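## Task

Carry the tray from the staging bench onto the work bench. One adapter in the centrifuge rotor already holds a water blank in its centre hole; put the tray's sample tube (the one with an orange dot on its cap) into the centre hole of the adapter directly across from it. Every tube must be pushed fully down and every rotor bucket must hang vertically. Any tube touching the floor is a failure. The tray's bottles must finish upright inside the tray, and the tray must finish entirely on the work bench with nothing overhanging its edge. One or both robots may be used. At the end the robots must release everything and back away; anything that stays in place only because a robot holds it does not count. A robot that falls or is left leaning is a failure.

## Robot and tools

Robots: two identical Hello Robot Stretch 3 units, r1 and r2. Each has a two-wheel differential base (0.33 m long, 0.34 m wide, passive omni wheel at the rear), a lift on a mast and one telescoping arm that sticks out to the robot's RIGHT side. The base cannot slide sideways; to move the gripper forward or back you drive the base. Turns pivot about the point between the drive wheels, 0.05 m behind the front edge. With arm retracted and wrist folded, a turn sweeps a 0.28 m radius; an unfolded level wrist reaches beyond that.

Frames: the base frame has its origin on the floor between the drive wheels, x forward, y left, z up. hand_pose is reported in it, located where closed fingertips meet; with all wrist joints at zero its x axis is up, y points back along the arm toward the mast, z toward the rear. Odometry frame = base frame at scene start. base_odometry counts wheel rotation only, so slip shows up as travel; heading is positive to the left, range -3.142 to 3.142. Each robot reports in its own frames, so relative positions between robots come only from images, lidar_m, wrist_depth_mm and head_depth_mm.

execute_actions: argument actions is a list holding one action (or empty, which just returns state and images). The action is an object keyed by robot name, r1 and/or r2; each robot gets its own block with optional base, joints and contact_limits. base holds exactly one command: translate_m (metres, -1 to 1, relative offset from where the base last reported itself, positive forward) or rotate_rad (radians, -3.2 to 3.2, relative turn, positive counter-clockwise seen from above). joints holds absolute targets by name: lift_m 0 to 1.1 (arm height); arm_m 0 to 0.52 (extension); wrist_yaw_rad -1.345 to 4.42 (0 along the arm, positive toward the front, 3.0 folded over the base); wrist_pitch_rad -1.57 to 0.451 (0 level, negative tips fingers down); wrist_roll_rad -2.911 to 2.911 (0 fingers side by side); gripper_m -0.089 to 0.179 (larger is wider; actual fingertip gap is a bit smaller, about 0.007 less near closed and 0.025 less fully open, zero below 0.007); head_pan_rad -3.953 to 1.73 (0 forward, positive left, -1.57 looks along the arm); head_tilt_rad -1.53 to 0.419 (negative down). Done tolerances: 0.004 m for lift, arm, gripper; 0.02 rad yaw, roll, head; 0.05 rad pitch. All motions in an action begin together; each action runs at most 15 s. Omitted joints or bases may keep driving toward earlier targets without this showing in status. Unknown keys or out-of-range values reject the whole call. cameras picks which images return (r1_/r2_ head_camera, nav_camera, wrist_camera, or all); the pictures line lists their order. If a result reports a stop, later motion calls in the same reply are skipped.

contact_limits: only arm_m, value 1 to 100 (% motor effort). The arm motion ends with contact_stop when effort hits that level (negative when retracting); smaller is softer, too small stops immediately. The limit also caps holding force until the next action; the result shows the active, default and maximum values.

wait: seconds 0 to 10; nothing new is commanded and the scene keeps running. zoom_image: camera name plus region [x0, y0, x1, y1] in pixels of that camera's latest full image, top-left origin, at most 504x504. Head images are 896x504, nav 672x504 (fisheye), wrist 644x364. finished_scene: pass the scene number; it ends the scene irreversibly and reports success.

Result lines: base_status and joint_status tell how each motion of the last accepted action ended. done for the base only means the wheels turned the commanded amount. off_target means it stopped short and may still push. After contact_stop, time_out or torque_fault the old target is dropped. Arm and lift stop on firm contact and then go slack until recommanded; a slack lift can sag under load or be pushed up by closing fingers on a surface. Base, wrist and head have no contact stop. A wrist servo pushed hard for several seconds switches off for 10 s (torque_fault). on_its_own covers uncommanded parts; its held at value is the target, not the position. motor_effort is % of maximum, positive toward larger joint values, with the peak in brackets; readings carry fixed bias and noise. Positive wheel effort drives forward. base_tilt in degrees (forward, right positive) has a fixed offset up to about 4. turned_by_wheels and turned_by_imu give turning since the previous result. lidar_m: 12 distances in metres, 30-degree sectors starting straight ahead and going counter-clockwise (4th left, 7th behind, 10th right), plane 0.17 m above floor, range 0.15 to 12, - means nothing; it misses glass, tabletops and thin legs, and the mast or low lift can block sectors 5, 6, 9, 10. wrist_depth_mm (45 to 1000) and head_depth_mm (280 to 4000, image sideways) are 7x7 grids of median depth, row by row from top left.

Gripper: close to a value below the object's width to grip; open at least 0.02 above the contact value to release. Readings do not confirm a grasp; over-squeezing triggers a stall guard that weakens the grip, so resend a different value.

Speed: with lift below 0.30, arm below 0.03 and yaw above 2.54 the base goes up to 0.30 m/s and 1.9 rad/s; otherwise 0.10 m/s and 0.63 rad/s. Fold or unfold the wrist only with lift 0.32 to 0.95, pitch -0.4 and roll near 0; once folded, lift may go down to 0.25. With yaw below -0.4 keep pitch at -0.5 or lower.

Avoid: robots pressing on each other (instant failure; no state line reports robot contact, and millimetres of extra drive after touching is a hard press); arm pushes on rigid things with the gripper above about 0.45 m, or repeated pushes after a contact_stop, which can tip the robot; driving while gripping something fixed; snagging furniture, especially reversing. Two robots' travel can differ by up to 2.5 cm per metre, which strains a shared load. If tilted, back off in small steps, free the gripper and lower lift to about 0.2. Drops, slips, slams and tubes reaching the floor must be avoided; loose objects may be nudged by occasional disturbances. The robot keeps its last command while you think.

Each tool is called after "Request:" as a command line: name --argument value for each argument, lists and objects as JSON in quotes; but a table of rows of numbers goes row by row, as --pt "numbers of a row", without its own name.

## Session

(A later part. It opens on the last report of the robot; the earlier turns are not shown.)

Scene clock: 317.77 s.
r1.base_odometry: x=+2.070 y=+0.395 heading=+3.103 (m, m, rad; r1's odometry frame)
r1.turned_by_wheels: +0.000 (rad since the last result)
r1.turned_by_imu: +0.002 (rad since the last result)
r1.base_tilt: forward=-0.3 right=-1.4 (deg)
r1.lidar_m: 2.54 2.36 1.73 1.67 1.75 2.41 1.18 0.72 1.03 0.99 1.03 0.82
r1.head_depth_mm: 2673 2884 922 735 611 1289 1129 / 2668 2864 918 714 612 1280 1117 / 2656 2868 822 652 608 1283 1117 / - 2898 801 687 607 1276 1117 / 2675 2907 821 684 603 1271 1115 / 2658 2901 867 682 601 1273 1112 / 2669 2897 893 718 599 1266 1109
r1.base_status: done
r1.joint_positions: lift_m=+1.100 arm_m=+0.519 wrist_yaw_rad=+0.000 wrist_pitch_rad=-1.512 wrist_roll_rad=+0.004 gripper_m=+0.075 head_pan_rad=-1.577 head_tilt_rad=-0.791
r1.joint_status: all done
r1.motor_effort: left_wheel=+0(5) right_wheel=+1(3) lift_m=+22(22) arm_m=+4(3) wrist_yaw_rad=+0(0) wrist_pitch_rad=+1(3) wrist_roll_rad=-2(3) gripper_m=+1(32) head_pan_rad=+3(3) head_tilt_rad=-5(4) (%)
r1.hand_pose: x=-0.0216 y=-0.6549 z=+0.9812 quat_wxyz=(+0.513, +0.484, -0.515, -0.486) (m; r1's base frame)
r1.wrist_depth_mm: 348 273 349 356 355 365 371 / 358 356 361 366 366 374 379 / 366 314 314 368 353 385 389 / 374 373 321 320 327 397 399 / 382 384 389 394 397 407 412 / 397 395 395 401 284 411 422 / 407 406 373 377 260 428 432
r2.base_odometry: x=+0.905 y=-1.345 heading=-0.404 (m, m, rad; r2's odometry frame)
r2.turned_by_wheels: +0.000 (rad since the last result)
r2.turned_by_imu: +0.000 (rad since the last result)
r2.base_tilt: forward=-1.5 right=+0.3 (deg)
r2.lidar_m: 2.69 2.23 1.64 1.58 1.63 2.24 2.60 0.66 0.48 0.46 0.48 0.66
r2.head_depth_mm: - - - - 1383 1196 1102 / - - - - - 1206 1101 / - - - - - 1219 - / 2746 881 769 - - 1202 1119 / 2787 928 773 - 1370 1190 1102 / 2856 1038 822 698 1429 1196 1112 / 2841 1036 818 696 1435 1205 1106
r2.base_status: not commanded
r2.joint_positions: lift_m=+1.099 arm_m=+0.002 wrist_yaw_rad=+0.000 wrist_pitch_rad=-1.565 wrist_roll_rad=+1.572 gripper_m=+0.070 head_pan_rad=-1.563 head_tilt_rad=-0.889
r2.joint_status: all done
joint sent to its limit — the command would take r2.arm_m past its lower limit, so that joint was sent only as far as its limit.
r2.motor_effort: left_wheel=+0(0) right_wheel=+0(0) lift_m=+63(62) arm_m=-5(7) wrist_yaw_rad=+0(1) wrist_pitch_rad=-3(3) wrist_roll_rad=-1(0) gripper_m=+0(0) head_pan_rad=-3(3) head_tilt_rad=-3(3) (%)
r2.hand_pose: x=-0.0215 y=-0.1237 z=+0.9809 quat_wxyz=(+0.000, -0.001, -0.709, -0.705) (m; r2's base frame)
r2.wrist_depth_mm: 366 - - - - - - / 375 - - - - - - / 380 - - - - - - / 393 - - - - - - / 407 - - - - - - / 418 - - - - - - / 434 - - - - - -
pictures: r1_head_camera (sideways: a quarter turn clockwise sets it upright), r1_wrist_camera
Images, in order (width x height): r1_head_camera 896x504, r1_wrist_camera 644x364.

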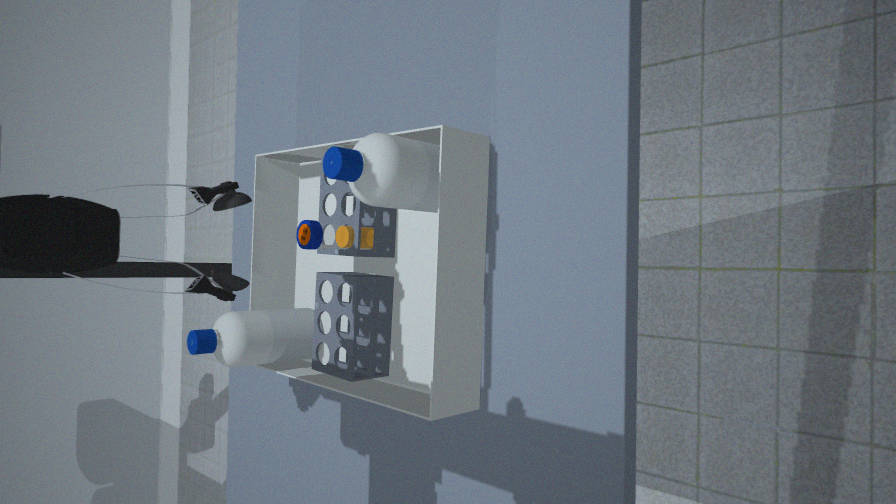

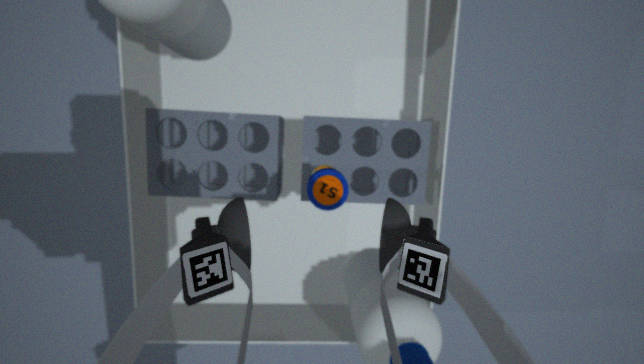

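Request:
execute_actions --actions '[{"r1":{"base":{"translate_m":0.006},"joints":{"gripper_m":0.06,"lift_m":1.04}}}]' --cameras '["r1_head_camera","r1_wrist_camera"]'

Scene clock: 329.57 s.
r1.base_odometry: x=+2.064 y=+0.395 heading=+3.103 (m, m, rad; r1's odometry frame)
r1.turned_by_wheels: +0.000 (rad since the last result)
r1.turned_by_imu: +0.001 (rad since the last result)
r1.base_tilt: forward=-0.2 right=-1.3 (deg)
r1.lidar_m: 2.53 2.35 1.74 1.67 1.75 2.41 1.18 0.73 1.03 0.99 1.03 0.82
r1.head_depth_mm: 2712 2895 923 736 613 1288 1125 / 2645 2912 921 713 611 1284 1124 / 2715 2878 804 660 610 1285 1116 / 2568 2711 830 687 606 1276 1120 / 2654 2917 799 684 604 1275 1116 / 2687 2862 868 683 602 1271 1108 / 2670 2885 895 718 599 1266 1108
r1.base_status: done
r1.joint_positions: lift_m=+1.040 arm_m=+0.519 wrist_yaw_rad=+0.000 wrist_pitch_rad=-1.512 wrist_roll_rad=+0.004 gripper_m=+0.060 head_pan_rad=-1.577 head_tilt_rad=-0.791
r1.joint_status: all done
r1.motor_effort: left_wheel=+0(5) right_wheel=+1(5) lift_m=+14(21) arm_m=+3(3) wrist_yaw_rad=+0(1) wrist_pitch_rad=+1(1) wrist_roll_rad=-2(2) gripper_m=+0(58) head_pan_rad=+2(2) head_tilt_rad=-5(5) (%)
r1.hand_pose: x=-0.0216 y=-0.6549 z=+0.9218 quat_wxyz=(+0.513, +0.484, -0.515, -0.486) (m; r1's base frame)
r1.wrist_depth_mm: 291 244 296 298 303 305 312 / 299 298 305 306 310 312 317 / 307 250 255 309 288 321 327 / 315 258 261 259 264 331 335 / 323 306 325 330 296 339 344 / 331 299 339 340 281 349 355 / 342 313 334 339 227 359 364
r2.base_odometry: x=+0.905 y=-1.345 heading=-0.404 (m, m, rad; r2's odometry frame)
r2.turned_by_wheels: +0.000 (rad since the last result)
r2.turned_by_imu: +0.000 (rad since the last result)
r2.base_tilt: forward=-1.4 right=+0.2 (deg)
r2.lidar_m: 2.69 2.23 1.64 1.58 1.64 2.24 2.60 0.66 0.48 0.46 0.48 0.66
r2.head_depth_mm: - - - - 1384 1191 1099 / - - - - - 1215 1104 / - - - - - 1215 - / 2768 873 766 - - 1200 1116 / 2764 928 773 - 1361 1202 1107 / 2801 1037 822 696 1418 1195 1101 / 2814 1044 820 697 1432 1198 1106
r2.base_status: not commanded
r2.joint_positions: lift_m=+1.099 arm_m=+0.002 wrist_yaw_rad=+0.000 wrist_pitch_rad=-1.565 wrist_roll_rad=+1.572 gripper_m=+0.070 head_pan_rad=-1.563 head_tilt_rad=-0.889
r2.joint_status: not commanded
r2.motor_effort: left_wheel=+0(0) right_wheel=+0(0) lift_m=+63(63) arm_m=-5(5) wrist_yaw_rad=+2(1) wrist_pitch_rad=-3(3) wrist_roll_rad=-1(1) gripper_m=+0(0) head_pan_rad=-3(3) head_tilt_rad=-3(4) (%)
r2.hand_pose: x=-0.0215 y=-0.1237 z=+0.9809 quat_wxyz=(+0.000, -0.001, -0.709, -0.705) (m; r2's base frame)
r2.wrist_depth_mm: 364 - - - - - - / 370 - - - - - - / 380 - - - - - - / 393 - - - - - - / 406 - - - - - - / 420 - - - - - - / 436 - - - - - -
pictures: r1_head_camera (sideways: a quarter turn clockwise sets it upright), r1_wrist_camera
Images, in order (width x height): r1_head_camera 896x504, r1_wrist_camera 644x364.

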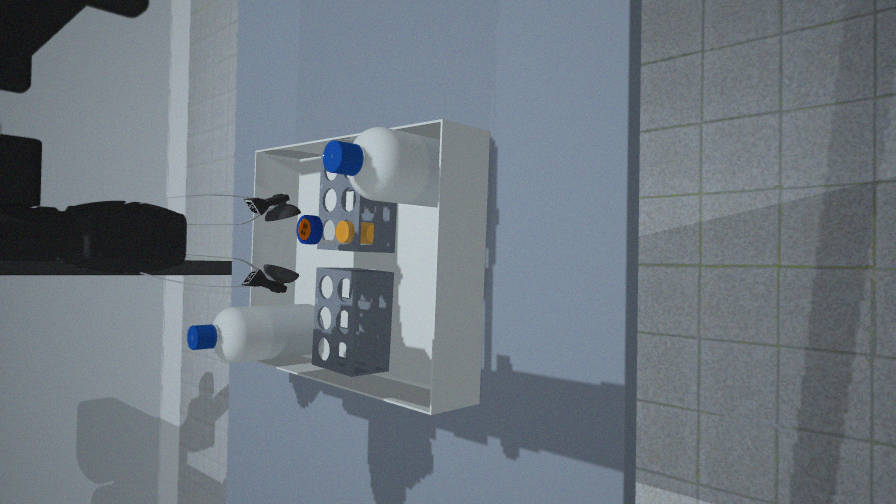

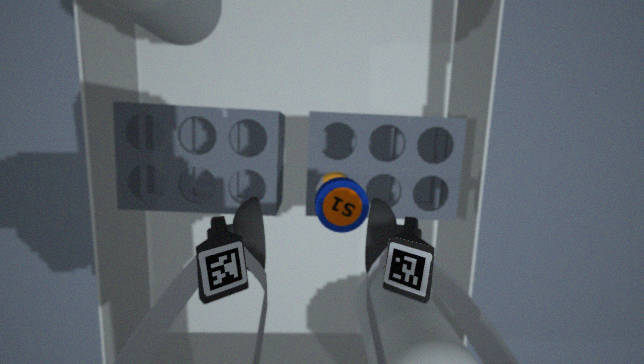

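Request:
execute_actions --actions '[{"r1":{"base":{"translate_m":-0.014}}}]' --cameras '[]'

Request:
execute_actions --actions '[{"r1":{"joints":{"lift_m":1.01}}}]' --cameras '["r1_head_camera","r1_wrist_camera"]'

Scene clock: 339.13 s.
r1.base_odometry: x=+2.078 y=+0.395 heading=+3.103 (m, m, rad; r1's odometry frame)
r1.turned_by_wheels: +0.000 (rad since the last result)
r1.turned_by_imu: +0.001 (rad since the last result)
r1.base_tilt: forward=-0.3 right=-1.3 (deg)
r1.lidar_m: 2.54 2.35 1.73 1.68 1.74 2.41 1.19 0.71 1.03 0.99 1.03 0.83
r1.head_depth_mm: 2720 2901 925 736 612 1289 1125 / 2679 2892 918 733 609 1286 1121 / 2739 2897 802 641 608 1281 1118 / 1356 2734 799 684 605 1271 1116 / 2651 2904 800 686 605 1273 1118 / 2654 2915 867 683 601 1267 1111 / 2668 2887 892 718 602 1265 1113
r1.base_status: done
r1.joint_positions: lift_m=+1.040 arm_m=+0.519 wrist_yaw_rad=+0.000 wrist_pitch_rad=-1.512 wrist_roll_rad=+0.004 gripper_m=+0.060 head_pan_rad=-1.577 head_tilt_rad=-0.791
r1.joint_status: not commanded
r1.motor_effort: left_wheel=+0(7) right_wheel=+1(3) lift_m=+15(14) arm_m=+4(3) wrist_yaw_rad=+0(0) wrist_pitch_rad=+1(1) wrist_roll_rad=-2(2) gripper_m=+0(1) head_pan_rad=+2(3) head_tilt_rad=-5(6) (%)
r1.hand_pose: x=-0.0216 y=-0.6549 z=+0.9218 quat_wxyz=(+0.513, +0.484, -0.515, -0.486) (m; r1's base frame)
r1.wrist_depth_mm: 270 261 297 298 301 308 312 / 297 299 304 306 307 315 317 / 306 251 281 311 271 322 325 / 311 257 261 259 264 332 337 / 322 322 326 331 267 342 342 / 331 320 338 337 271 349 354 / 340 301 335 325 225 362 362
r2.base_odometry: x=+0.905 y=-1.345 heading=-0.404 (m, m, rad; r2's odometry frame)
r2.turned_by_wheels: +0.000 (rad since the last result)
r2.turned_by_imu: +0.000 (rad since the last result)
r2.base_tilt: forward=-1.5 right=+0.2 (deg)
r2.lidar_m: 2.69 2.24 1.63 1.57 1.64 2.24 2.60 0.66 0.48 0.46 0.48 0.66
r2.head_depth_mm: - - - - 1374 1201 1092 / - - - - - 1207 1102 / - - - - - 1225 - / 2797 876 767 - - 1205 1118 / 2760 930 773 - 1371 1197 1105 / 2820 1034 820 695 1429 1203 1102 / 2765 1036 822 694 1421 1204 1102
r2.base_status: not commanded
r2.joint_positions: lift_m=+1.099 arm_m=+0.002 wrist_yaw_rad=+0.000 wrist_pitch_rad=-1.565 wrist_roll_rad=+1.572 gripper_m=+0.070 head_pan_rad=-1.563 head_tilt_rad=-0.889
r2.joint_status: not commanded
r2.motor_effort: left_wheel=+0(0) right_wheel=+0(0) lift_m=+63(63) arm_m=-5(5) wrist_yaw_rad=-1(1) wrist_pitch_rad=-3(3) wrist_roll_rad=-1(1) gripper_m=+0(1) head_pan_rad=-3(3) head_tilt_rad=-3(4) (%)
r2.hand_pose: x=-0.0215 y=-0.1237 z=+0.9809 quat_wxyz=(+0.000, -0.001, -0.709, -0.705) (m; r2's base frame)
r2.wrist_depth_mm: 365 - - - - - - / 374 - - - - - - / 379 - - - - - - / 393 - - - - - - / 403 - - - - - - / 418 - - - - - - / 430 - - - - - -
pictures: none
No camera images: the call's "cameras" was empty. Leave "cameras" out to get every camera's image.

Scene clock: 340.20 s.
r1.base_odometry: x=+2.078 y=+0.395 heading=+3.103 (m, m, rad; r1's odometry frame)
r1.turned_by_wheels: +0.000 (rad since the last result)
r1.turned_by_imu: +0.000 (rad since the last result)
r1.base_tilt: forward=-0.3 right=-1.4 (deg)
r1.lidar_m: 2.55 2.34 1.73 1.68 1.74 2.42 1.18 0.71 1.03 0.99 1.04 0.83
r1.head_depth_mm: - 2875 921 735 612 1288 1130 / 2724 2906 918 731 611 1287 1123 / 2804 2918 804 640 608 1280 1122 / 1378 1647 804 685 606 1277 1118 / 2691 2893 799 687 602 1276 1117 / 2674 2870 866 682 602 1273 1112 / 2688 2909 894 719 600 1260 1109
r1.base_status: not commanded
r1.joint_positions: lift_m=+1.010 arm_m=+0.519 wrist_yaw_rad=+0.000 wrist_pitch_rad=-1.512 wrist_roll_rad=+0.004 gripper_m=+0.060 head_pan_rad=-1.577 head_tilt_rad=-0.791
r1.joint_status: all done
r1.motor_effort: left_wheel=+0(0) right_wheel=+1(1) lift_m=+15(15) arm_m=+4(3) wrist_yaw_rad=+0(0) wrist_pitch_rad=+1(1) wrist_roll_rad=-2(2) gripper_m=+1(1) head_pan_rad=+3(2) head_tilt_rad=-4(5) (%)
r1.hand_pose: x=-0.0216 y=-0.6549 z=+0.8918 quat_wxyz=(+0.513, +0.484, -0.515, -0.486) (m; r1's base frame)
r1.wrist_depth_mm: 224 261 268 270 272 254 280 / 223 272 275 276 279 284 289 / 218 245 229 279 259 291 295 / 225 249 238 229 233 298 303 / 240 291 293 172 265 306 310 / 256 298 306 305 271 316 321 / 282 304 311 312 223 325 331
r2.base_odometry: x=+0.905 y=-1.345 heading=-0.404 (m, m, rad; r2's odometry frame)
r2.turned_by_wheels: +0.000 (rad since the last result)
r2.turned_by_imu: +0.000 (rad since the last result)
r2.base_tilt: forward=-1.5 right=+0.2 (deg)
r2.lidar_m: 2.69 2.24 1.64 1.58 1.64 2.23 2.59 0.66 0.48 0.46 0.48 0.66
r2.head_depth_mm: - - - - 1374 1211 1102 / - - - - - 1209 1097 / - - - - - 1209 - / 1331 869 772 - - 1197 1120 / 2762 932 773 - 1373 1198 1102 / 2845 1046 822 695 1419 1199 1104 / 2810 1040 824 698 1424 1193 1109
r2.base_status: not commanded
r2.joint_positions: lift_m=+1.099 arm_m=+0.002 wrist_yaw_rad=+0.000 wrist_pitch_rad=-1.565 wrist_roll_rad=+1.572 gripper_m=+0.070 head_pan_rad=-1.563 head_tilt_rad=-0.889
r2.joint_status: not commanded
r2.motor_effort: left_wheel=+0(1) right_wheel=+0(0) lift_m=+63(63) arm_m=-5(5) wrist_yaw_rad=-1(1) wrist_pitch_rad=-3(3) wrist_roll_rad=-1(1) gripper_m=+1(0) head_pan_rad=-3(3) head_tilt_rad=-4(4) (%)
r2.hand_pose: x=-0.0215 y=-0.1237 z=+0.9809 quat_wxyz=(+0.000, -0.001, -0.709, -0.705) (m; r2's base frame)
r2.wrist_depth_mm: 366 - - - - - - / 372 - - - - - - / 377 - - - - - - / 393 - - - - - - / 402 - - - - - - / 423 - - - - - - / 440 - - - - - -
pictures: r1_head_camera (sideways: a quarter turn clockwise sets it upright), r1_wrist_camera
Images, in order (width x height): r1_head_camera 896x504, r1_wrist_camera 644x364.

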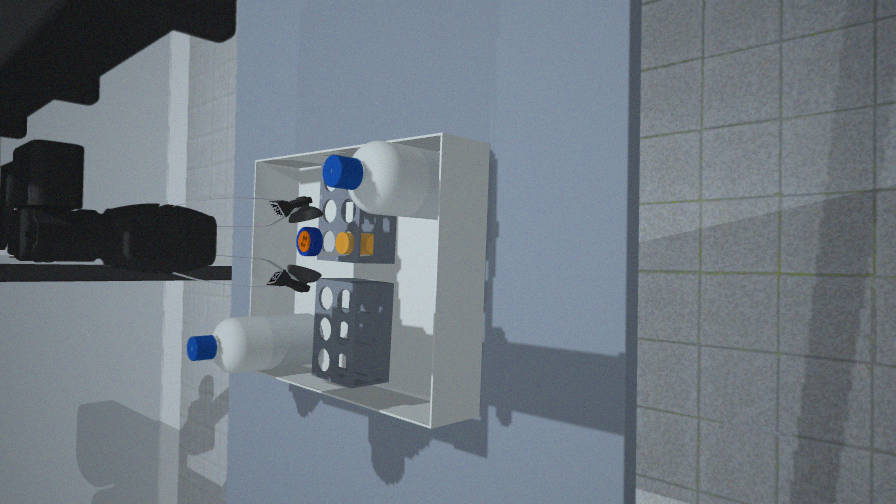

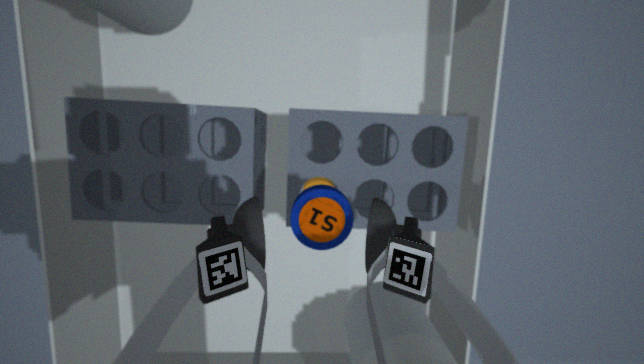

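Request:
execute_actions --actions '[{"r1":{"joints":{"lift_m":0.97}}}]' --cameras '["r1_head_camera","r1_wrist_camera"]'

Scene clock: 344.20 s.
r1.base_odometry: x=+2.078 y=+0.395 heading=+3.103 (m, m, rad; r1's odometry frame)
r1.turned_by_wheels: +0.000 (rad since the last result)
r1.turned_by_imu: +0.001 (rad since the last result)
r1.base_tilt: forward=-0.2 right=-1.4 (deg)
r1.lidar_m: 2.54 2.35 1.73 1.68 1.74 2.41 1.18 0.72 1.03 0.99 1.03 0.83
r1.head_depth_mm: 2563 - 863 736 613 1282 1126 / - 2899 915 732 611 1282 1123 / - 2913 854 641 609 1281 1123 / 1382 1530 814 685 606 1278 1120 / 2663 2864 800 685 602 1272 1117 / 2666 2859 867 682 602 1271 1112 / 2671 2889 894 717 600 1265 1111
r1.base_status: not commanded
r1.joint_positions: lift_m=+0.970 arm_m=+0.519 wrist_yaw_rad=+0.000 wrist_pitch_rad=-1.512 wrist_roll_rad=+0.004 gripper_m=+0.060 head_pan_rad=-1.577 head_tilt_rad=-0.791
r1.joint_status: all done
r1.motor_effort: left_wheel=+0(1) right_wheel=+1(1) lift_m=+15(15) arm_m=+3(4) wrist_yaw_rad=+0(1) wrist_pitch_rad=+0(1) wrist_roll_rad=-2(2) gripper_m=-1(0) head_pan_rad=+3(1) head_tilt_rad=-5(6) (%)
r1.hand_pose: x=-0.0216 y=-0.6549 z=+0.8518 quat_wxyz=(+0.513, +0.484, -0.515, -0.486) (m; r1's base frame)
r1.wrist_depth_mm: 222 227 230 231 235 200 241 / 213 232 235 238 240 213 248 / 197 184 212 186 218 191 254 / 182 185 205 188 192 194 260 / 207 218 245 129 226 208 268 / 230 257 262 262 266 241 275 / 230 263 267 269 224 278 282
r2.base_odometry: x=+0.905 y=-1.345 heading=-0.404 (m, m, rad; r2's odometry frame)
r2.turned_by_wheels: +0.000 (rad since the last result)
r2.turned_by_imu: +0.000 (rad since the last result)
r2.base_tilt: forward=-1.5 right=+0.2 (deg)
r2.lidar_m: 2.68 2.24 1.64 1.58 1.64 2.24 2.60 0.66 0.48 0.46 0.48 0.66
r2.head_depth_mm: - - - - 1379 1199 1100 / - - - - - 1212 1105 / - - - - - 1216 - / 735 871 771 - - 1197 1125 / 2756 934 775 - 1376 1200 1104 / 2811 1041 821 695 1426 1204 1100 / 2829 1040 824 697 1424 1203 1105
r2.base_status: not commanded
r2.joint_positions: lift_m=+1.099 arm_m=+0.002 wrist_yaw_rad=+0.000 wrist_pitch_rad=-1.565 wrist_roll_rad=+1.572 gripper_m=+0.070 head_pan_rad=-1.563 head_tilt_rad=-0.889
r2.joint_status: not commanded
r2.motor_effort: left_wheel=+1(0) right_wheel=+0(0) lift_m=+63(63) arm_m=-5(5) wrist_yaw_rad=+0(0) wrist_pitch_rad=-3(3) wrist_roll_rad=-1(1) gripper_m=+0(0) head_pan_rad=-3(3) head_tilt_rad=-4(4) (%)
r2.hand_pose: x=-0.0215 y=-0.1237 z=+0.9809 quat_wxyz=(+0.000, -0.001, -0.709, -0.705) (m; r2's base frame)
r2.wrist_depth_mm: 369 - - - - - - / 374 - - - - - - / 381 - - - - - - / 393 - - - - - - / 407 - - - - - - / 417 - - - - - - / 438 - - - - - -
pictures: r1_head_camera (sideways: a quarter turn clockwise sets it upright), r1_wrist_camera
Images, in order (width x height): r1_head_camera 896x504, r1_wrist_camera 644x364.

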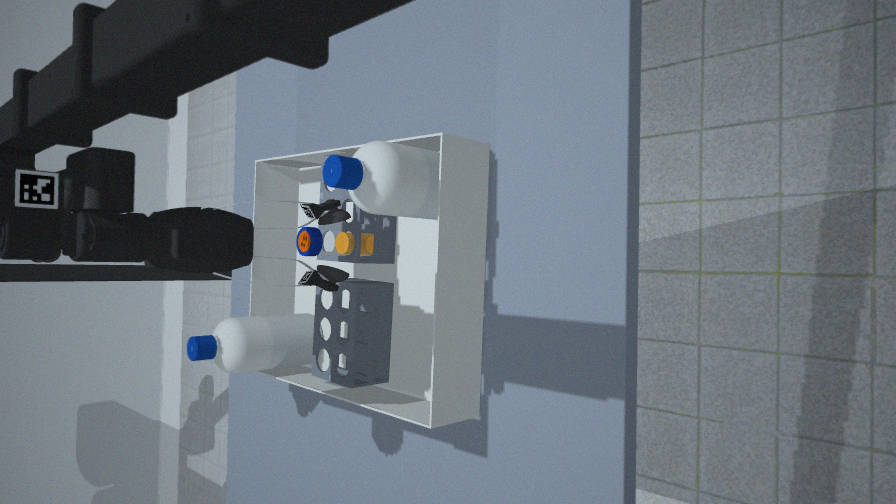

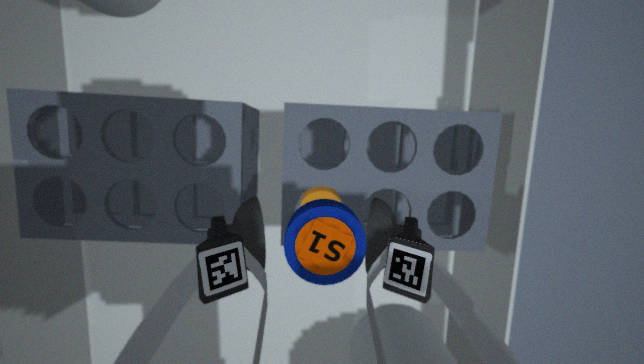

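Request:
execute_actions --actions '[{"r1":{"joints":{"gripper_m":0.0}}}]' --cameras '[]'

Request:
execute_actions --actions '[{"r1":{"joints":{"lift_m":1.1,"head_pan_rad":-2.3,"head_tilt_rad":-0.7}}}]' --cameras '["r1_head_camera","r1_wrist_camera","r1_nav_camera"]'

Scene clock: 350.90 s.
r1.base_odometry: x=+2.078 y=+0.395 heading=+3.103 (m, m, rad; r1's odometry frame)
r1.turned_by_wheels: +0.000 (rad since the last result)
r1.turned_by_imu: +0.001 (rad since the last result)
r1.base_tilt: forward=-0.2 right=-1.5 (deg)
r1.lidar_m: 2.54 2.35 1.73 1.68 1.74 2.41 1.19 0.72 1.03 0.99 1.04 0.83
r1.head_depth_mm: 2580 - 861 735 612 1286 1127 / - 2885 921 731 611 1283 1121 / - 2877 805 641 608 1275 1116 / 1386 1534 813 685 607 1279 1116 / 2651 2892 800 684 605 1269 1114 / 2685 2912 865 682 601 1267 1112 / 2680 2882 894 717 599 1263 1106
r1.base_status: not commanded
r1.joint_positions: lift_m=+0.970 arm_m=+0.519 wrist_yaw_rad=+0.000 wrist_pitch_rad=-1.512 wrist_roll_rad=+0.004 gripper_m=+0.001 head_pan_rad=-1.577 head_tilt_rad=-0.791
r1.joint_status: all done
r1.motor_effort: left_wheel=-1(1) right_wheel=+1(2) lift_m=+15(14) arm_m=+4(3) wrist_yaw_rad=-1(1) wrist_pitch_rad=+1(1) wrist_roll_rad=-2(2) gripper_m=-12(86) head_pan_rad=+2(3) head_tilt_rad=-4(4) (%)
r1.hand_pose: x=-0.0216 y=-0.6549 z=+0.8517 quat_wxyz=(+0.513, +0.484, -0.515, -0.486) (m; r1's base frame)
r1.wrist_depth_mm: 223 227 230 231 233 199 242 / 213 231 236 238 240 213 247 / 197 184 212 184 190 189 253 / 183 185 205 187 191 195 260 / 207 219 220 127 227 208 268 / 229 258 264 264 263 241 274 / 230 265 268 270 222 277 282
r2.base_odometry: x=+0.905 y=-1.345 heading=-0.404 (m, m, rad; r2's odometry frame)
r2.turned_by_wheels: +0.000 (rad since the last result)
r2.turned_by_imu: +0.000 (rad since the last result)
r2.base_tilt: forward=-1.5 right=+0.3 (deg)
r2.lidar_m: 2.69 2.24 1.64 1.58 1.63 2.24 2.59 0.66 0.48 0.46 0.48 0.66
r2.head_depth_mm: - - - - 1382 1197 1108 / - - - - - 1210 1097 / - - - - - 1224 - / 736 870 767 - - 1204 1119 / 2805 934 775 - 1372 1200 1100 / 2822 1035 821 694 1434 1198 1103 / 2830 1044 823 695 1415 1192 1095
r2.base_status: not commanded
r2.joint_positions: lift_m=+1.099 arm_m=+0.002 wrist_yaw_rad=+0.000 wrist_pitch_rad=-1.565 wrist_roll_rad=+1.572 gripper_m=+0.070 head_pan_rad=-1.563 head_tilt_rad=-0.889
r2.joint_status: not commanded
r2.motor_effort: left_wheel=+0(0) right_wheel=+0(0) lift_m=+63(63) arm_m=-5(5) wrist_yaw_rad=-1(0) wrist_pitch_rad=-3(2) wrist_roll_rad=+0(1) gripper_m=+0(0) head_pan_rad=-3(3) head_tilt_rad=-2(4) (%)
r2.hand_pose: x=-0.0215 y=-0.1237 z=+0.9809 quat_wxyz=(+0.000, -0.001, -0.709, -0.705) (m; r2's base frame)
r2.wrist_depth_mm: 367 - - - - - - / 375 - - - - - - / 379 - - - - - - / 393 - - - - - - / 405 - - - - - - / 416 - - - - - - / 435 - - - - - -
pictures: none
No camera images: the call's "cameras" was empty. Leave "cameras" out to get every camera's image.

Scene clock: 352.90 s.
r1.base_odometry: x=+2.078 y=+0.395 heading=+3.103 (m, m, rad; r1's odometry frame)
r1.turned_by_wheels: +0.000 (rad since the last result)
r1.turned_by_imu: +0.000 (rad since the last result)
r1.base_tilt: forward=-0.3 right=-1.4 (deg)
r1.lidar_m: 2.54 2.34 1.74 1.68 1.74 2.41 1.18 0.71 1.03 0.99 1.03 0.83
r1.head_depth_mm: - 1451 1081 1098 1313 1343 1151 / - 1384 1178 840 1189 1330 1149 / 1164 1246 1266 803 1471 1309 1147 / - 3507 1048 798 686 1326 1145 / - 3487 1048 797 645 1299 1141 / 2969 3251 1038 793 642 1240 1138 / 2763 3078 1034 792 625 552 1134
r1.base_status: not commanded
r1.joint_positions: lift_m=+1.100 arm_m=+0.519 wrist_yaw_rad=+0.000 wrist_pitch_rad=-1.511 wrist_roll_rad=+0.004 gripper_m=+0.001 head_pan_rad=-2.293 head_tilt_rad=-0.705
r1.joint_status: all done
r1.motor_effort: left_wheel=-1(1) right_wheel=+1(1) lift_m=+22(23) arm_m=+4(3) wrist_yaw_rad=+0(0) wrist_pitch_rad=+1(1) wrist_roll_rad=-2(2) gripper_m=-11(12) head_pan_rad=-3(28) head_tilt_rad=+2(14) (%)
r1.hand_pose: x=-0.0216 y=-0.6550 z=+0.9812 quat_wxyz=(+0.514, +0.484, -0.515, -0.486) (m; r1's base frame)
r1.wrist_depth_mm: 348 261 352 355 359 368 371 / 358 350 361 366 366 375 383 / 366 329 315 372 374 384 390 / 374 349 324 324 329 397 398 / 385 382 388 127 395 403 413 / 395 395 398 404 406 416 418 / 406 404 374 379 260 430 433
r2.base_odometry: x=+0.905 y=-1.345 heading=-0.404 (m, m, rad; r2's odometry frame)
r2.turned_by_wheels: +0.000 (rad since the last result)
r2.turned_by_imu: +0.000 (rad since the last result)
r2.base_tilt: forward=-1.5 right=+0.3 (deg)
r2.lidar_m: 2.69 2.23 1.63 1.58 1.63 2.24 2.59 0.66 0.48 0.46 0.48 0.66
r2.head_depth_mm: - - - - 1379 1196 1098 / - - - - - 1204 1104 / - - - - - 1221 - / 1438 875 770 - - 1202 1124 / 2782 932 774 - 1365 1197 1103 / 2784 1043 818 698 1428 1199 1106 / 2821 1041 818 697 1415 1208 1100
r2.base_status: not commanded
r2.joint_positions: lift_m=+1.099 arm_m=+0.002 wrist_yaw_rad=+0.000 wrist_pitch_rad=-1.565 wrist_roll_rad=+1.572 gripper_m=+0.070 head_pan_rad=-1.563 head_tilt_rad=-0.889
r2.joint_status: not commanded
r2.motor_effort: left_wheel=+1(0) right_wheel=+0(0) lift_m=+63(63) arm_m=-5(5) wrist_yaw_rad=+0(0) wrist_pitch_rad=-3(3) wrist_roll_rad=+0(1) gripper_m=+0(1) head_pan_rad=-3(4) head_tilt_rad=-4(4) (%)
r2.hand_pose: x=-0.0215 y=-0.1237 z=+0.9809 quat_wxyz=(+0.000, -0.001, -0.709, -0.705) (m; r2's base frame)
r2.wrist_depth_mm: 366 - - - - - - / 375 - - - - - - / 380 - - - - - - / 390 - - - - - - / 406 - - - - - - / 421 - - - - - - / 437 - - - - - -
pictures: r1_head_camera (sideways: a quarter turn clockwise sets it upright), r1_nav_camera (sideways: a quarter turn counterclockwise sets it upright), r1_wrist_camera
Images, in order (width x height): r1_head_camera 896x504, r1_nav_camera 672x504, r1_wrist_camera 644x364.

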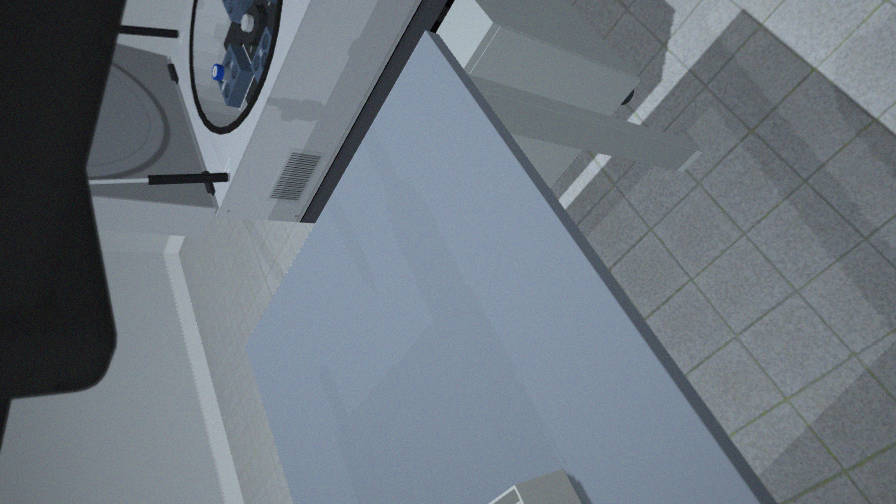

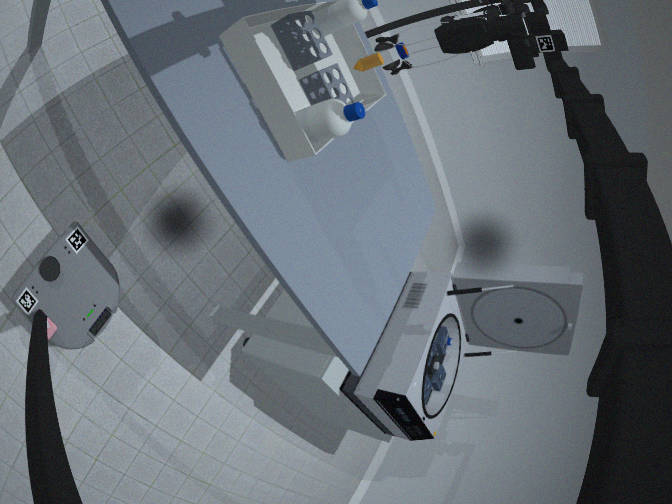

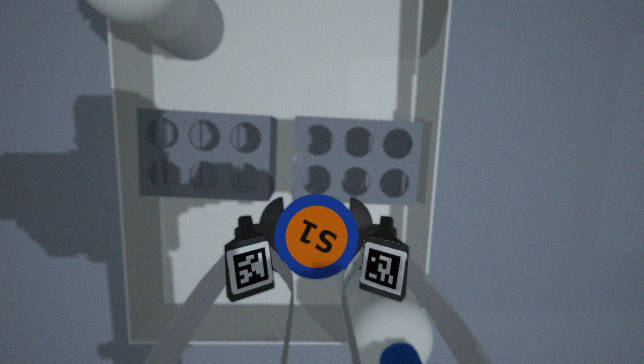

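Request:
execute_actions --actions '[{"r1":{"joints":{"arm_m":0.1,"wrist_pitch_rad":-1.57}}}]' --cameras '[]'

Request:
execute_actions --actions '[{"r1":{"base":{"translate_m":-0.7},"joints":{"head_pan_rad":-1.8,"head_tilt_rad":-0.8}}}]' --cameras '["r1_head_camera","r1_wrist_camera","r1_nav_camera"]'

Scene clock: 366.70 s.
r1.base_odometry: x=+2.078 y=+0.395 heading=+3.103 (m, m, rad; r1's odometry frame)
r1.turned_by_wheels: +0.000 (rad since the last result)
r1.turned_by_imu: +0.002 (rad since the last result)
r1.base_tilt: forward=-0.3 right=-1.4 (deg)
r1.lidar_m: 2.55 2.35 1.73 1.68 1.75 2.41 1.18 0.72 1.03 0.99 1.03 0.83
r1.head_depth_mm: - 1444 1078 1101 1316 1341 1158 / - 1380 1178 839 1188 1344 1151 / 1160 1246 1273 805 1472 1304 1151 / - 3543 1048 802 687 1334 1141 / - 3481 1045 801 644 1296 1141 / 3087 3264 1042 794 644 1235 1137 / 2809 3098 1032 791 626 540 1117
r1.base_status: not commanded
r1.joint_positions: lift_m=+1.100 arm_m=+0.100 wrist_yaw_rad=+0.000 wrist_pitch_rad=-1.555 wrist_roll_rad=+0.002 gripper_m=+0.001 head_pan_rad=-2.293 head_tilt_rad=-0.705
r1.joint_status: all done
joint sent to its limit — the command would take r1.wrist_pitch_rad past its lower limit, so that joint was sent only as far as its limit.
r1.motor_effort: left_wheel=+0(1) right_wheel=+1(1) lift_m=+22(22) arm_m=-3(4) wrist_yaw_rad=+0(0) wrist_pitch_rad=-3(5) wrist_roll_rad=-1(2) gripper_m=-11(12) head_pan_rad=-3(2) head_tilt_rad=+3(2) (%)
r1.hand_pose: x=-0.0216 y=-0.2253 z=+0.9818 quat_wxyz=(+0.503, +0.495, -0.504, -0.497) (m; r1's base frame)
r1.wrist_depth_mm: 345 347 349 355 360 361 365 / 357 357 362 364 368 371 376 / - - - - - - - / - - - - - - - / - - - 127 - - - / - - - - - - - / - - - - - - -
r2.base_odometry: x=+0.905 y=-1.345 heading=-0.404 (m, m, rad; r2's odometry frame)
r2.turned_by_wheels: +0.000 (rad since the last result)
r2.turned_by_imu: +0.000 (rad since the last result)
r2.base_tilt: forward=-1.5 right=+0.3 (deg)
r2.lidar_m: 2.69 2.23 1.64 1.58 1.64 2.24 2.60 0.66 0.48 0.46 0.48 0.66
r2.head_depth_mm: - - - - 1371 1199 1098 / - - - - - 1210 1101 / - - - - - 1218 - / 2777 909 772 - - 1201 1119 / 2783 935 772 - 1363 1190 1106 / 2805 1042 821 696 1426 1199 1108 / 2818 1034 823 699 1442 1201 1105
r2.base_status: not commanded
r2.joint_positions: lift_m=+1.099 arm_m=+0.002 wrist_yaw_rad=+0.000 wrist_pitch_rad=-1.565 wrist_roll_rad=+1.572 gripper_m=+0.070 head_pan_rad=-1.563 head_tilt_rad=-0.889
r2.joint_status: not commanded
r2.motor_effort: left_wheel=+0(1) right_wheel=+0(0) lift_m=+63(63) arm_m=-5(5) wrist_yaw_rad=+1(1) wrist_pitch_rad=-3(3) wrist_roll_rad=-1(1) gripper_m=+0(0) head_pan_rad=-4(4) head_tilt_rad=-4(4) (%)
r2.hand_pose: x=-0.0215 y=-0.1237 z=+0.9809 quat_wxyz=(+0.000, -0.001, -0.709, -0.705) (m; r2's base frame)
r2.wrist_depth_mm: 365 - - - - - - / 372 - - - - - - / 383 - - - - - - / 393 - - - - - - / 403 - - - - - - / 419 - - - - - - / 435 - - - - - -
pictures: none
No camera images: the call's "cameras" was empty. Leave "cameras" out to get every camera's image.

Scene clock: 374.87 s.
r1.base_odometry: x=+2.777 y=+0.368 heading=+3.103 (m, m, rad; r1's odometry frame)
r1.turned_by_wheels: +0.000 (rad since the last result)
r1.turned_by_imu: +0.001 (rad since the last result)
r1.base_tilt: forward=-0.3 right=-1.6 (deg)
r1.lidar_m: 1.49 2.36 1.74 1.68 1.75 2.08 2.01 0.43 0.33 0.34 1.03 1.42
r1.head_depth_mm: 849 985 924 674 669 909 1129 / - 978 939 673 662 830 1123 / - 960 865 801 816 779 1098 / - 977 985 992 875 1003 1097 / - - - 1634 352 1225 1096 / - - - 685 602 791 1110 / 2567 2795 897 720 600 1213 1110
r1.base_status: done
r1.joint_positions: lift_m=+1.100 arm_m=+0.100 wrist_yaw_rad=+0.000 wrist_pitch_rad=-1.555 wrist_roll_rad=+0.002 gripper_m=+0.001 head_pan_rad=-1.807 head_tilt_rad=-0.790
r1.joint_status: all done
r1.motor_effort: left_wheel=+0(6) right_wheel=+1(3) lift_m=+22(22) arm_m=-3(3) wrist_yaw_rad=+0(0) wrist_pitch_rad=-3(3) wrist_roll_rad=-1(1) gripper_m=-12(11) head_pan_rad=+3(22) head_tilt_rad=-6(16) (%)
r1.hand_pose: x=-0.0216 y=-0.2253 z=+0.9818 quat_wxyz=(+0.503, +0.495, -0.504, -0.497) (m; r1's base frame)
r1.wrist_depth_mm: 346 350 350 890 554 361 320 / 354 357 362 895 580 420 418 / - - - - - - - / - - - - - - - / - - - 127 - - - / - - - - - - - / - - - - - - -
r2.base_odometry: x=+0.905 y=-1.345 heading=-0.404 (m, m, rad; r2's odometry frame)
r2.turned_by_wheels: +0.000 (rad since the last result)
r2.turned_by_imu: +0.000 (rad since the last result)
r2.base_tilt: forward=-1.5 right=+0.3 (deg)
r2.lidar_m: 2.69 2.24 1.64 1.58 1.64 2.24 2.61 0.66 0.48 0.46 0.48 0.66
r2.head_depth_mm: - - - - 1385 1196 1098 / - - - - - 1208 1097 / - - - - - 1217 - / 2804 903 767 - - 1195 1120 / 2756 936 776 - 1368 1197 1099 / 2769 1039 819 696 1426 1200 1098 / 2802 1040 825 700 1431 1199 1105
r2.base_status: not commanded
r2.joint_positions: lift_m=+1.099 arm_m=+0.002 wrist_yaw_rad=+0.000 wrist_pitch_rad=-1.565 wrist_roll_rad=+1.572 gripper_m=+0.070 head_pan_rad=-1.563 head_tilt_rad=-0.889
r2.joint_status: not commanded
r2.motor_effort: left_wheel=+0(0) right_wheel=+0(0) lift_m=+63(63) arm_m=-5(4) wrist_yaw_rad=+1(0) wrist_pitch_rad=-3(3) wrist_roll_rad=-1(1) gripper_m=+0(1) head_pan_rad=-4(3) head_tilt_rad=-4(4) (%)
r2.hand_pose: x=-0.0215 y=-0.1237 z=+0.9809 quat_wxyz=(+0.000, -0.001, -0.709, -0.705) (m; r2's base frame)
r2.wrist_depth_mm: 370 - - - - - - / 375 - - - - - - / 385 - - - - - - / 390 - - - - - - / 406 - - - - - - / 421 - - - - - - / 434 - - - - - -
pictures: r1_head_camera (sideways: a quarter turn clockwise sets it upright), r1_nav_camera (sideways: a quarter turn counterclockwise sets it upright), r1_wrist_camera
Images, in order (width x height): r1_head_camera 896x504, r1_nav_camera 672x504, r1_wrist_camera 644x364.

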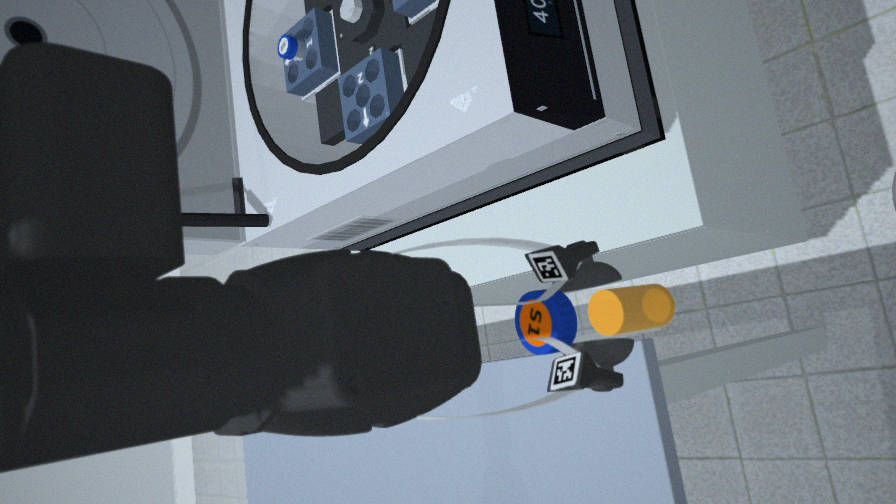

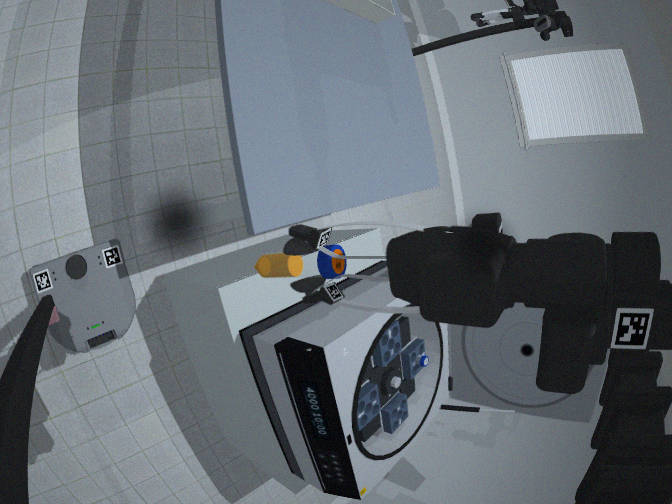

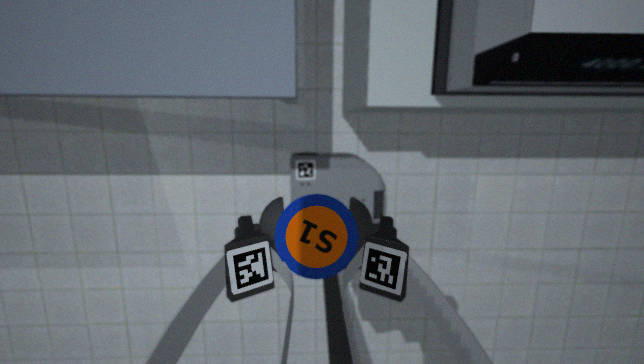

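Request:
execute_actions --actions '[{"r1":{"base":{"rotate_rad":0.16},"joints":{"arm_m":0.02}}}]' --cameras '[]'

Request:
execute_actions --actions '[{"r1":{"base":{"translate_m":-0.5}}}]' --cameras '[]'

Request:
execute_actions --actions '[{"r1":{"base":{"rotate_rad":-0.16},"joints":{"head_pan_rad":-1.57}}}]' --cameras '[]'

Request:
execute_actions --actions '[{"r1":{"joints":{"arm_m":0.4}}}]' --cameras '["r1_head_camera","r1_wrist_camera","r1_nav_camera"]'

Scene clock: 396.83 s.
r1.base_odometry: x=+2.777 y=+0.368 heading=-3.020 (m, m, rad; r1's odometry frame)
r1.turned_by_wheels: +0.160 (rad since the last result)
r1.turned_by_imu: +0.161 (rad since the last result)
r1.base_tilt: forward=-0.3 right=-1.4 (deg)
r1.lidar_m: 3.97 2.06 1.69 1.68 1.86 2.02 0.74 0.38 0.33 0.34 1.09 1.48
r1.head_depth_mm: - - - 673 622 750 1088 / - - - 793 806 763 1085 / - - - 1026 866 781 1066 / - - - - - - 1097 / - - - - - - 1094 / - - - - 576 1239 1106 / 2567 2796 894 719 601 1236 1111
r1.base_status: done
r1.joint_positions: lift_m=+1.100 arm_m=+0.020 wrist_yaw_rad=+0.000 wrist_pitch_rad=-1.555 wrist_roll_rad=+0.002 gripper_m=+0.001 head_pan_rad=-1.807 head_tilt_rad=-0.790
r1.joint_status: all done
r1.motor_effort: left_wheel=-4(9) right_wheel=+3(7) lift_m=+22(23) arm_m=-3(5) wrist_yaw_rad=+0(0) wrist_pitch_rad=-4(3) wrist_roll_rad=-2(1) gripper_m=-12(12) head_pan_rad=+3(3) head_tilt_rad=-4(6) (%)
r1.hand_pose: x=-0.0216 y=-0.1453 z=+0.9819 quat_wxyz=(+0.503, +0.495, -0.504, -0.497) (m; r1's base frame)
r1.wrist_depth_mm: - - - 627 565 452 358 / - - - - 643 566 463 / - - - - - - 907 / - - - - - - - / - - - 127 - - - / - - - - - - - / - - - - - - -
r2.base_odometry: x=+0.905 y=-1.345 heading=-0.404 (m, m, rad; r2's odometry frame)
r2.turned_by_wheels: +0.000 (rad since the last result)
r2.turned_by_imu: +0.000 (rad since the last result)
r2.base_tilt: forward=-1.5 right=+0.3 (deg)
r2.lidar_m: 2.69 2.24 1.64 1.58 1.64 2.24 2.60 0.66 0.48 0.46 0.48 0.66
r2.head_depth_mm: - - - - 1365 1190 1102 / - - - - - 1211 1096 / - - - - - 1222 - / 2813 906 769 - - 1199 1124 / 2755 929 775 - 1378 1199 1107 / 2839 1030 822 695 1432 1206 1105 / 2823 1037 821 698 1430 1203 1102
r2.base_status: not commanded
r2.joint_positions: lift_m=+1.099 arm_m=+0.002 wrist_yaw_rad=+0.000 wrist_pitch_rad=-1.565 wrist_roll_rad=+1.572 gripper_m=+0.070 head_pan_rad=-1.563 head_tilt_rad=-0.889
r2.joint_status: not commanded
r2.motor_effort: left_wheel=+0(0) right_wheel=+0(0) lift_m=+63(63) arm_m=-5(5) wrist_yaw_rad=+0(1) wrist_pitch_rad=-3(2) wrist_roll_rad=+0(0) gripper_m=+0(0) head_pan_rad=-3(3) head_tilt_rad=-4(3) (%)
r2.hand_pose: x=-0.0215 y=-0.1237 z=+0.9809 quat_wxyz=(+0.000, -0.001, -0.709, -0.705) (m; r2's base frame)
r2.wrist_depth_mm: 364 - - - - - - / 375 - - - - - - / 382 - - - - - - / 391 - - - - - - / 405 - - - - - - / 419 - - - - - - / 435 - - - - - -
pictures: none
No camera images: the call's "cameras" was empty. Leave "cameras" out to get every camera's image.

Scene clock: 403.00 s.
r1.base_odometry: x=+3.274 y=+0.428 heading=-3.020 (m, m, rad; r1's odometry frame)
r1.turned_by_wheels: +0.000 (rad since the last result)
r1.turned_by_imu: +0.001 (rad since the last result)
r1.base_tilt: forward=-0.3 right=-1.5 (deg)
r1.lidar_m: 3.70 2.17 1.78 1.77 1.87 1.53 1.52 0.28 0.23 0.22 0.25 0.39
r1.head_depth_mm: - - - 736 561 576 860 / - - - 742 558 568 825 / - - - 741 560 573 796 / - - - - - - 767 / - - - - - - 745 / - - - - 526 538 720 / 657 766 808 720 548 534 695
r1.base_status: done
r1.joint_positions: lift_m=+1.100 arm_m=+0.020 wrist_yaw_rad=+0.000 wrist_pitch_rad=-1.555 wrist_roll_rad=+0.002 gripper_m=+0.001 head_pan_rad=-1.807 head_tilt_rad=-0.790
r1.joint_status: not commanded
r1.motor_effort: left_wheel=-4(11) right_wheel=+4(4) lift_m=+23(23) arm_m=-3(3) wrist_yaw_rad=+0(0) wrist_pitch_rad=-3(3) wrist_roll_rad=-1(1) gripper_m=-12(12) head_pan_rad=+3(3) head_tilt_rad=-5(5) (%)
r1.hand_pose: x=-0.0216 y=-0.1453 z=+0.9819 quat_wxyz=(+0.503, +0.495, -0.504, -0.497) (m; r1's base frame)
r1.wrist_depth_mm: 655 345 319 310 314 317 322 / - - 488 397 365 340 365 / - - - - 772 604 - / - - - - - - - / - - - 127 - - - / - - - - - - - / - - - - - - -
r2.base_odometry: x=+0.905 y=-1.345 heading=-0.404 (m, m, rad; r2's odometry frame)
r2.turned_by_wheels: +0.000 (rad since the last result)
r2.turned_by_imu: +0.000 (rad since the last result)
r2.base_tilt: forward=-1.6 right=+0.2 (deg)
r2.lidar_m: 2.69 2.24 1.64 1.58 1.63 2.25 2.59 0.66 0.48 0.46 0.48 0.66
r2.head_depth_mm: - - - - 1381 1195 1103 / - - - - - 1200 1104 / - - - - - 1232 - / 2831 905 771 - - 1194 1112 / 2752 932 777 - 1365 1197 1099 / 2847 1039 823 696 1433 1207 1102 / 2776 1042 823 696 1423 1192 1099
r2.base_status: not commanded
r2.joint_positions: lift_m=+1.099 arm_m=+0.002 wrist_yaw_rad=+0.000 wrist_pitch_rad=-1.565 wrist_roll_rad=+1.572 gripper_m=+0.070 head_pan_rad=-1.563 head_tilt_rad=-0.889
r2.joint_status: not commanded
r2.motor_effort: left_wheel=+0(0) right_wheel=+0(0) lift_m=+63(63) arm_m=-5(5) wrist_yaw_rad=-1(0) wrist_pitch_rad=-2(3) wrist_roll_rad=-1(0) gripper_m=+0(0) head_pan_rad=-3(3) head_tilt_rad=-3(4) (%)
r2.hand_pose: x=-0.0215 y=-0.1237 z=+0.9809 quat_wxyz=(+0.000, -0.001, -0.709, -0.705) (m; r2's base frame)
r2.wrist_depth_mm: 368 - - - - - - / 374 - - - - - - / 384 - - - - - - / 395 - - - - - - / 402 - - - - - - / 420 - - - - - - / 439 - - - - - -
pictures: none
No camera images: the call's "cameras" was empty. Leave "cameras" out to get every camera's image.

Scene clock: 404.63 s.
r1.base_odometry: x=+3.274 y=+0.428 heading=+3.103 (m, m, rad; r1's odometry frame)
r1.turned_by_wheels: -0.160 (rad since the last result)
r1.turned_by_imu: -0.160 (rad since the last result)
r1.base_tilt: forward=-0.2 right=-1.5 (deg)
r1.lidar_m: 1.96 2.48 1.83 1.77 1.83 1.57 1.52 0.32 0.23 0.22 0.23 0.32
r1.head_depth_mm: - - - 670 574 559 755 / - - - - - 586 755 / - - - - - - 754 / 667 789 867 - - 522 756 / 679 789 867 729 576 550 752 / 680 789 823 754 549 550 750 / 687 2677 2118 671 549 549 750
r1.base_status: done
r1.joint_positions: lift_m=+1.100 arm_m=+0.020 wrist_yaw_rad=+0.000 wrist_pitch_rad=-1.555 wrist_roll_rad=+0.002 gripper_m=+0.001 head_pan_rad=-1.577 head_tilt_rad=-0.790
r1.joint_status: all done
r1.motor_effort: left_wheel=+5(10) right_wheel=-3(6) lift_m=+23(23) arm_m=-3(3) wrist_yaw_rad=+0(0) wrist_pitch_rad=-3(3) wrist_roll_rad=-1(1) gripper_m=-11(12) head_pan_rad=+2(17) head_tilt_rad=-5(5) (%)
r1.hand_pose: x=-0.0216 y=-0.1453 z=+0.9819 quat_wxyz=(+0.503, +0.495, -0.504, -0.497) (m; r1's base frame)
r1.wrist_depth_mm: 313 306 308 311 313 316 - / 696 401 402 403 403 438 - / - - - - - - - / - - - - - - - / - - - 127 - - - / - - - - - - - / - - - - - - -
r2.base_odometry: x=+0.905 y=-1.345 heading=-0.404 (m, m, rad; r2's odometry frame)
r2.turned_by_wheels: +0.000 (rad since the last result)
r2.turned_by_imu: +0.000 (rad since the last result)
r2.base_tilt: forward=-1.5 right=+0.2 (deg)
r2.lidar_m: 2.69 2.24 1.64 1.58 1.64 2.24 2.59 0.66 0.48 0.46 0.48 0.66
r2.head_depth_mm: - - - - 1374 1195 1099 / - - - - - 1197 1100 / - - - - - 1226 - / 2860 907 770 - - 1193 1117 / 2834 932 774 - 1357 1202 1099 / 2809 1035 821 698 1416 1201 1102 / 2807 1041 821 698 1434 1206 1100
r2.base_status: not commanded
r2.joint_positions: lift_m=+1.099 arm_m=+0.002 wrist_yaw_rad=+0.000 wrist_pitch_rad=-1.565 wrist_roll_rad=+1.572 gripper_m=+0.070 head_pan_rad=-1.563 head_tilt_rad=-0.889
r2.joint_status: not commanded
r2.motor_effort: left_wheel=+1(1) right_wheel=+0(0) lift_m=+63(63) arm_m=-5(5) wrist_yaw_rad=+0(1) wrist_pitch_rad=-2(3) wrist_roll_rad=+0(0) gripper_m=+0(0) head_pan_rad=-3(4) head_tilt_rad=-4(4) (%)
r2.hand_pose: x=-0.0215 y=-0.1237 z=+0.9809 quat_wxyz=(+0.000, -0.001, -0.709, -0.705) (m; r2's base frame)
r2.wrist_depth_mm: 365 - - - - - - / 372 - - - - - - / 381 - - - - - - / 389 - - - - - - / 406 - - - - - - / 418 - - - - - - / 434 - - - - - -
pictures: none
No camera images: the call's "cameras" was empty. Leave "cameras" out to get every camera's image.

Scene clock: 408.63 s.
r1.base_odometry: x=+3.274 y=+0.428 heading=+3.103 (m, m, rad; r1's odometry frame)
r1.turned_by_wheels: +0.000 (rad since the last result)
r1.turned_by_imu: +0.001 (rad since the last result)
r1.base_tilt: forward=-0.2 right=-1.4 (deg)
r1.lidar_m: 1.95 2.48 1.82 1.77 1.84 1.57 1.52 0.31 0.23 0.22 0.23 0.32
r1.head_depth_mm: 679 808 2115 693 561 552 754 / 682 788 843 765 559 552 753 / 680 798 870 737 626 551 755 / 667 807 808 724 604 550 754 / 683 787 868 727 605 549 755 / 679 786 823 752 550 549 752 / 687 2663 2140 671 548 549 751
r1.base_status: not commanded
r1.joint_positions: lift_m=+1.100 arm_m=+0.400 wrist_yaw_rad=+0.000 wrist_pitch_rad=-1.555 wrist_roll_rad=+0.002 gripper_m=+0.001 head_pan_rad=-1.577 head_tilt_rad=-0.790
r1.joint_status: all done
r1.motor_effort: left_wheel=+5(5) right_wheel=-3(3) lift_m=+22(22) arm_m=+4(4) wrist_yaw_rad=+0(1) wrist_pitch_rad=-3(4) wrist_roll_rad=-1(1) gripper_m=-12(12) head_pan_rad=+2(3) head_tilt_rad=-5(4) (%)
r1.hand_pose: x=-0.0216 y=-0.5246 z=+0.9819 quat_wxyz=(+0.503, +0.495, -0.504, -0.497) (m; r1's base frame)
r1.wrist_depth_mm: 304 331 370 344 394 317 - / 313 376 378 382 388 335 - / 325 371 387 386 375 359 - / - 377 406 404 417 355 - / - 366 415 127 425 363 - / 617 357 420 426 393 375 - / - 367 377 388 383 389 -
r2.base_odometry: x=+0.905 y=-1.345 heading=-0.404 (m, m, rad; r2's odometry frame)
r2.turned_by_wheels: +0.000 (rad since the last result)
r2.turned_by_imu: +0.000 (rad since the last result)
r2.base_tilt: forward=-1.5 right=+0.2 (deg)
r2.lidar_m: 2.69 2.23 1.64 1.57 1.64 2.24 2.60 0.66 0.48 0.46 0.48 0.66
r2.head_depth_mm: - - - - 1369 1193 1097 / - - - - - 1214 1094 / - - - - - 1219 - / 2833 906 773 - - 1199 1124 / 2791 932 774 - 1366 1189 1103 / 2835 1035 822 696 1433 1202 1100 / 2770 1042 819 699 1433 1202 1097
r2.base_status: not commanded
r2.joint_positions: lift_m=+1.099 arm_m=+0.002 wrist_yaw_rad=+0.000 wrist_pitch_rad=-1.565 wrist_roll_rad=+1.572 gripper_m=+0.070 head_pan_rad=-1.563 head_tilt_rad=-0.889
r2.joint_status: not commanded
r2.motor_effort: left_wheel=+0(0) right_wheel=+0(0) lift_m=+63(63) arm_m=-5(5) wrist_yaw_rad=+0(1) wrist_pitch_rad=-3(3) wrist_roll_rad=-1(0) gripper_m=+0(0) head_pan_rad=-4(3) head_tilt_rad=-4(3) (%)
r2.hand_pose: x=-0.0215 y=-0.1237 z=+0.9809 quat_wxyz=(+0.000, -0.001, -0.709, -0.705) (m; r2's base frame)
r2.wrist_depth_mm: 367 - - - - - - / 374 - - - - - - / 380 - - - - - - / 393 - - - - - - / 404 - - - - - - / 419 - - - - - - / 430 - - - - - -
pictures: r1_head_camera (sideways: a quarter turn clockwise sets it upright), r1_nav_camera (sideways: a quarter turn counterclockwise sets it upright), r1_wrist_camera
Images, in order (width x height): r1_head_camera 896x504, r1_nav_camera 672x504, r1_wrist_camera 644x364.

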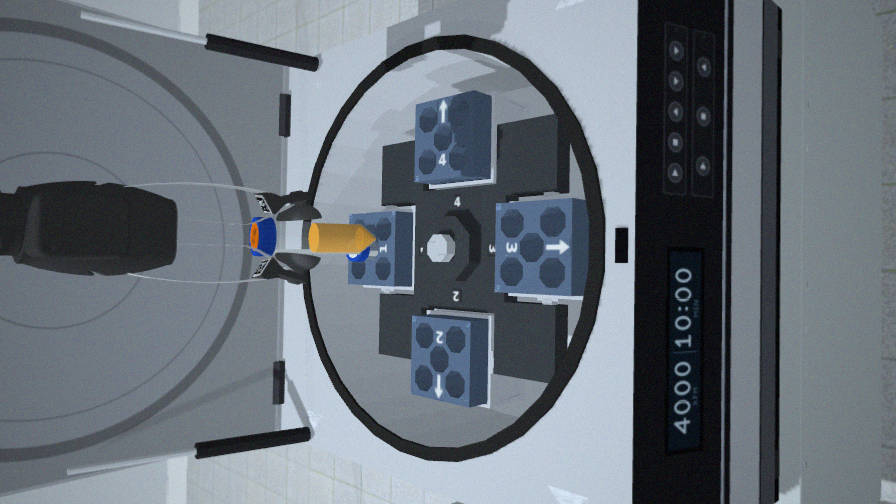

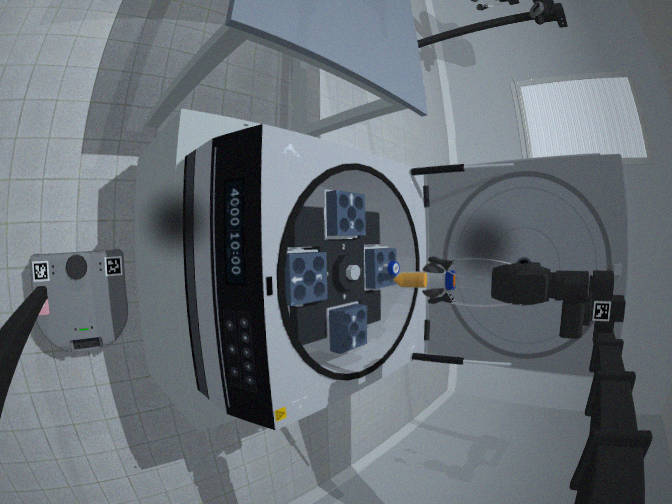

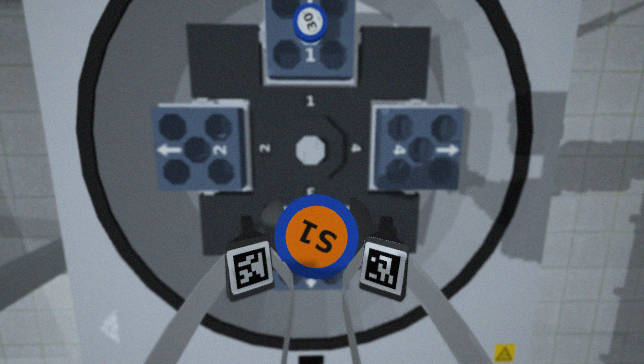

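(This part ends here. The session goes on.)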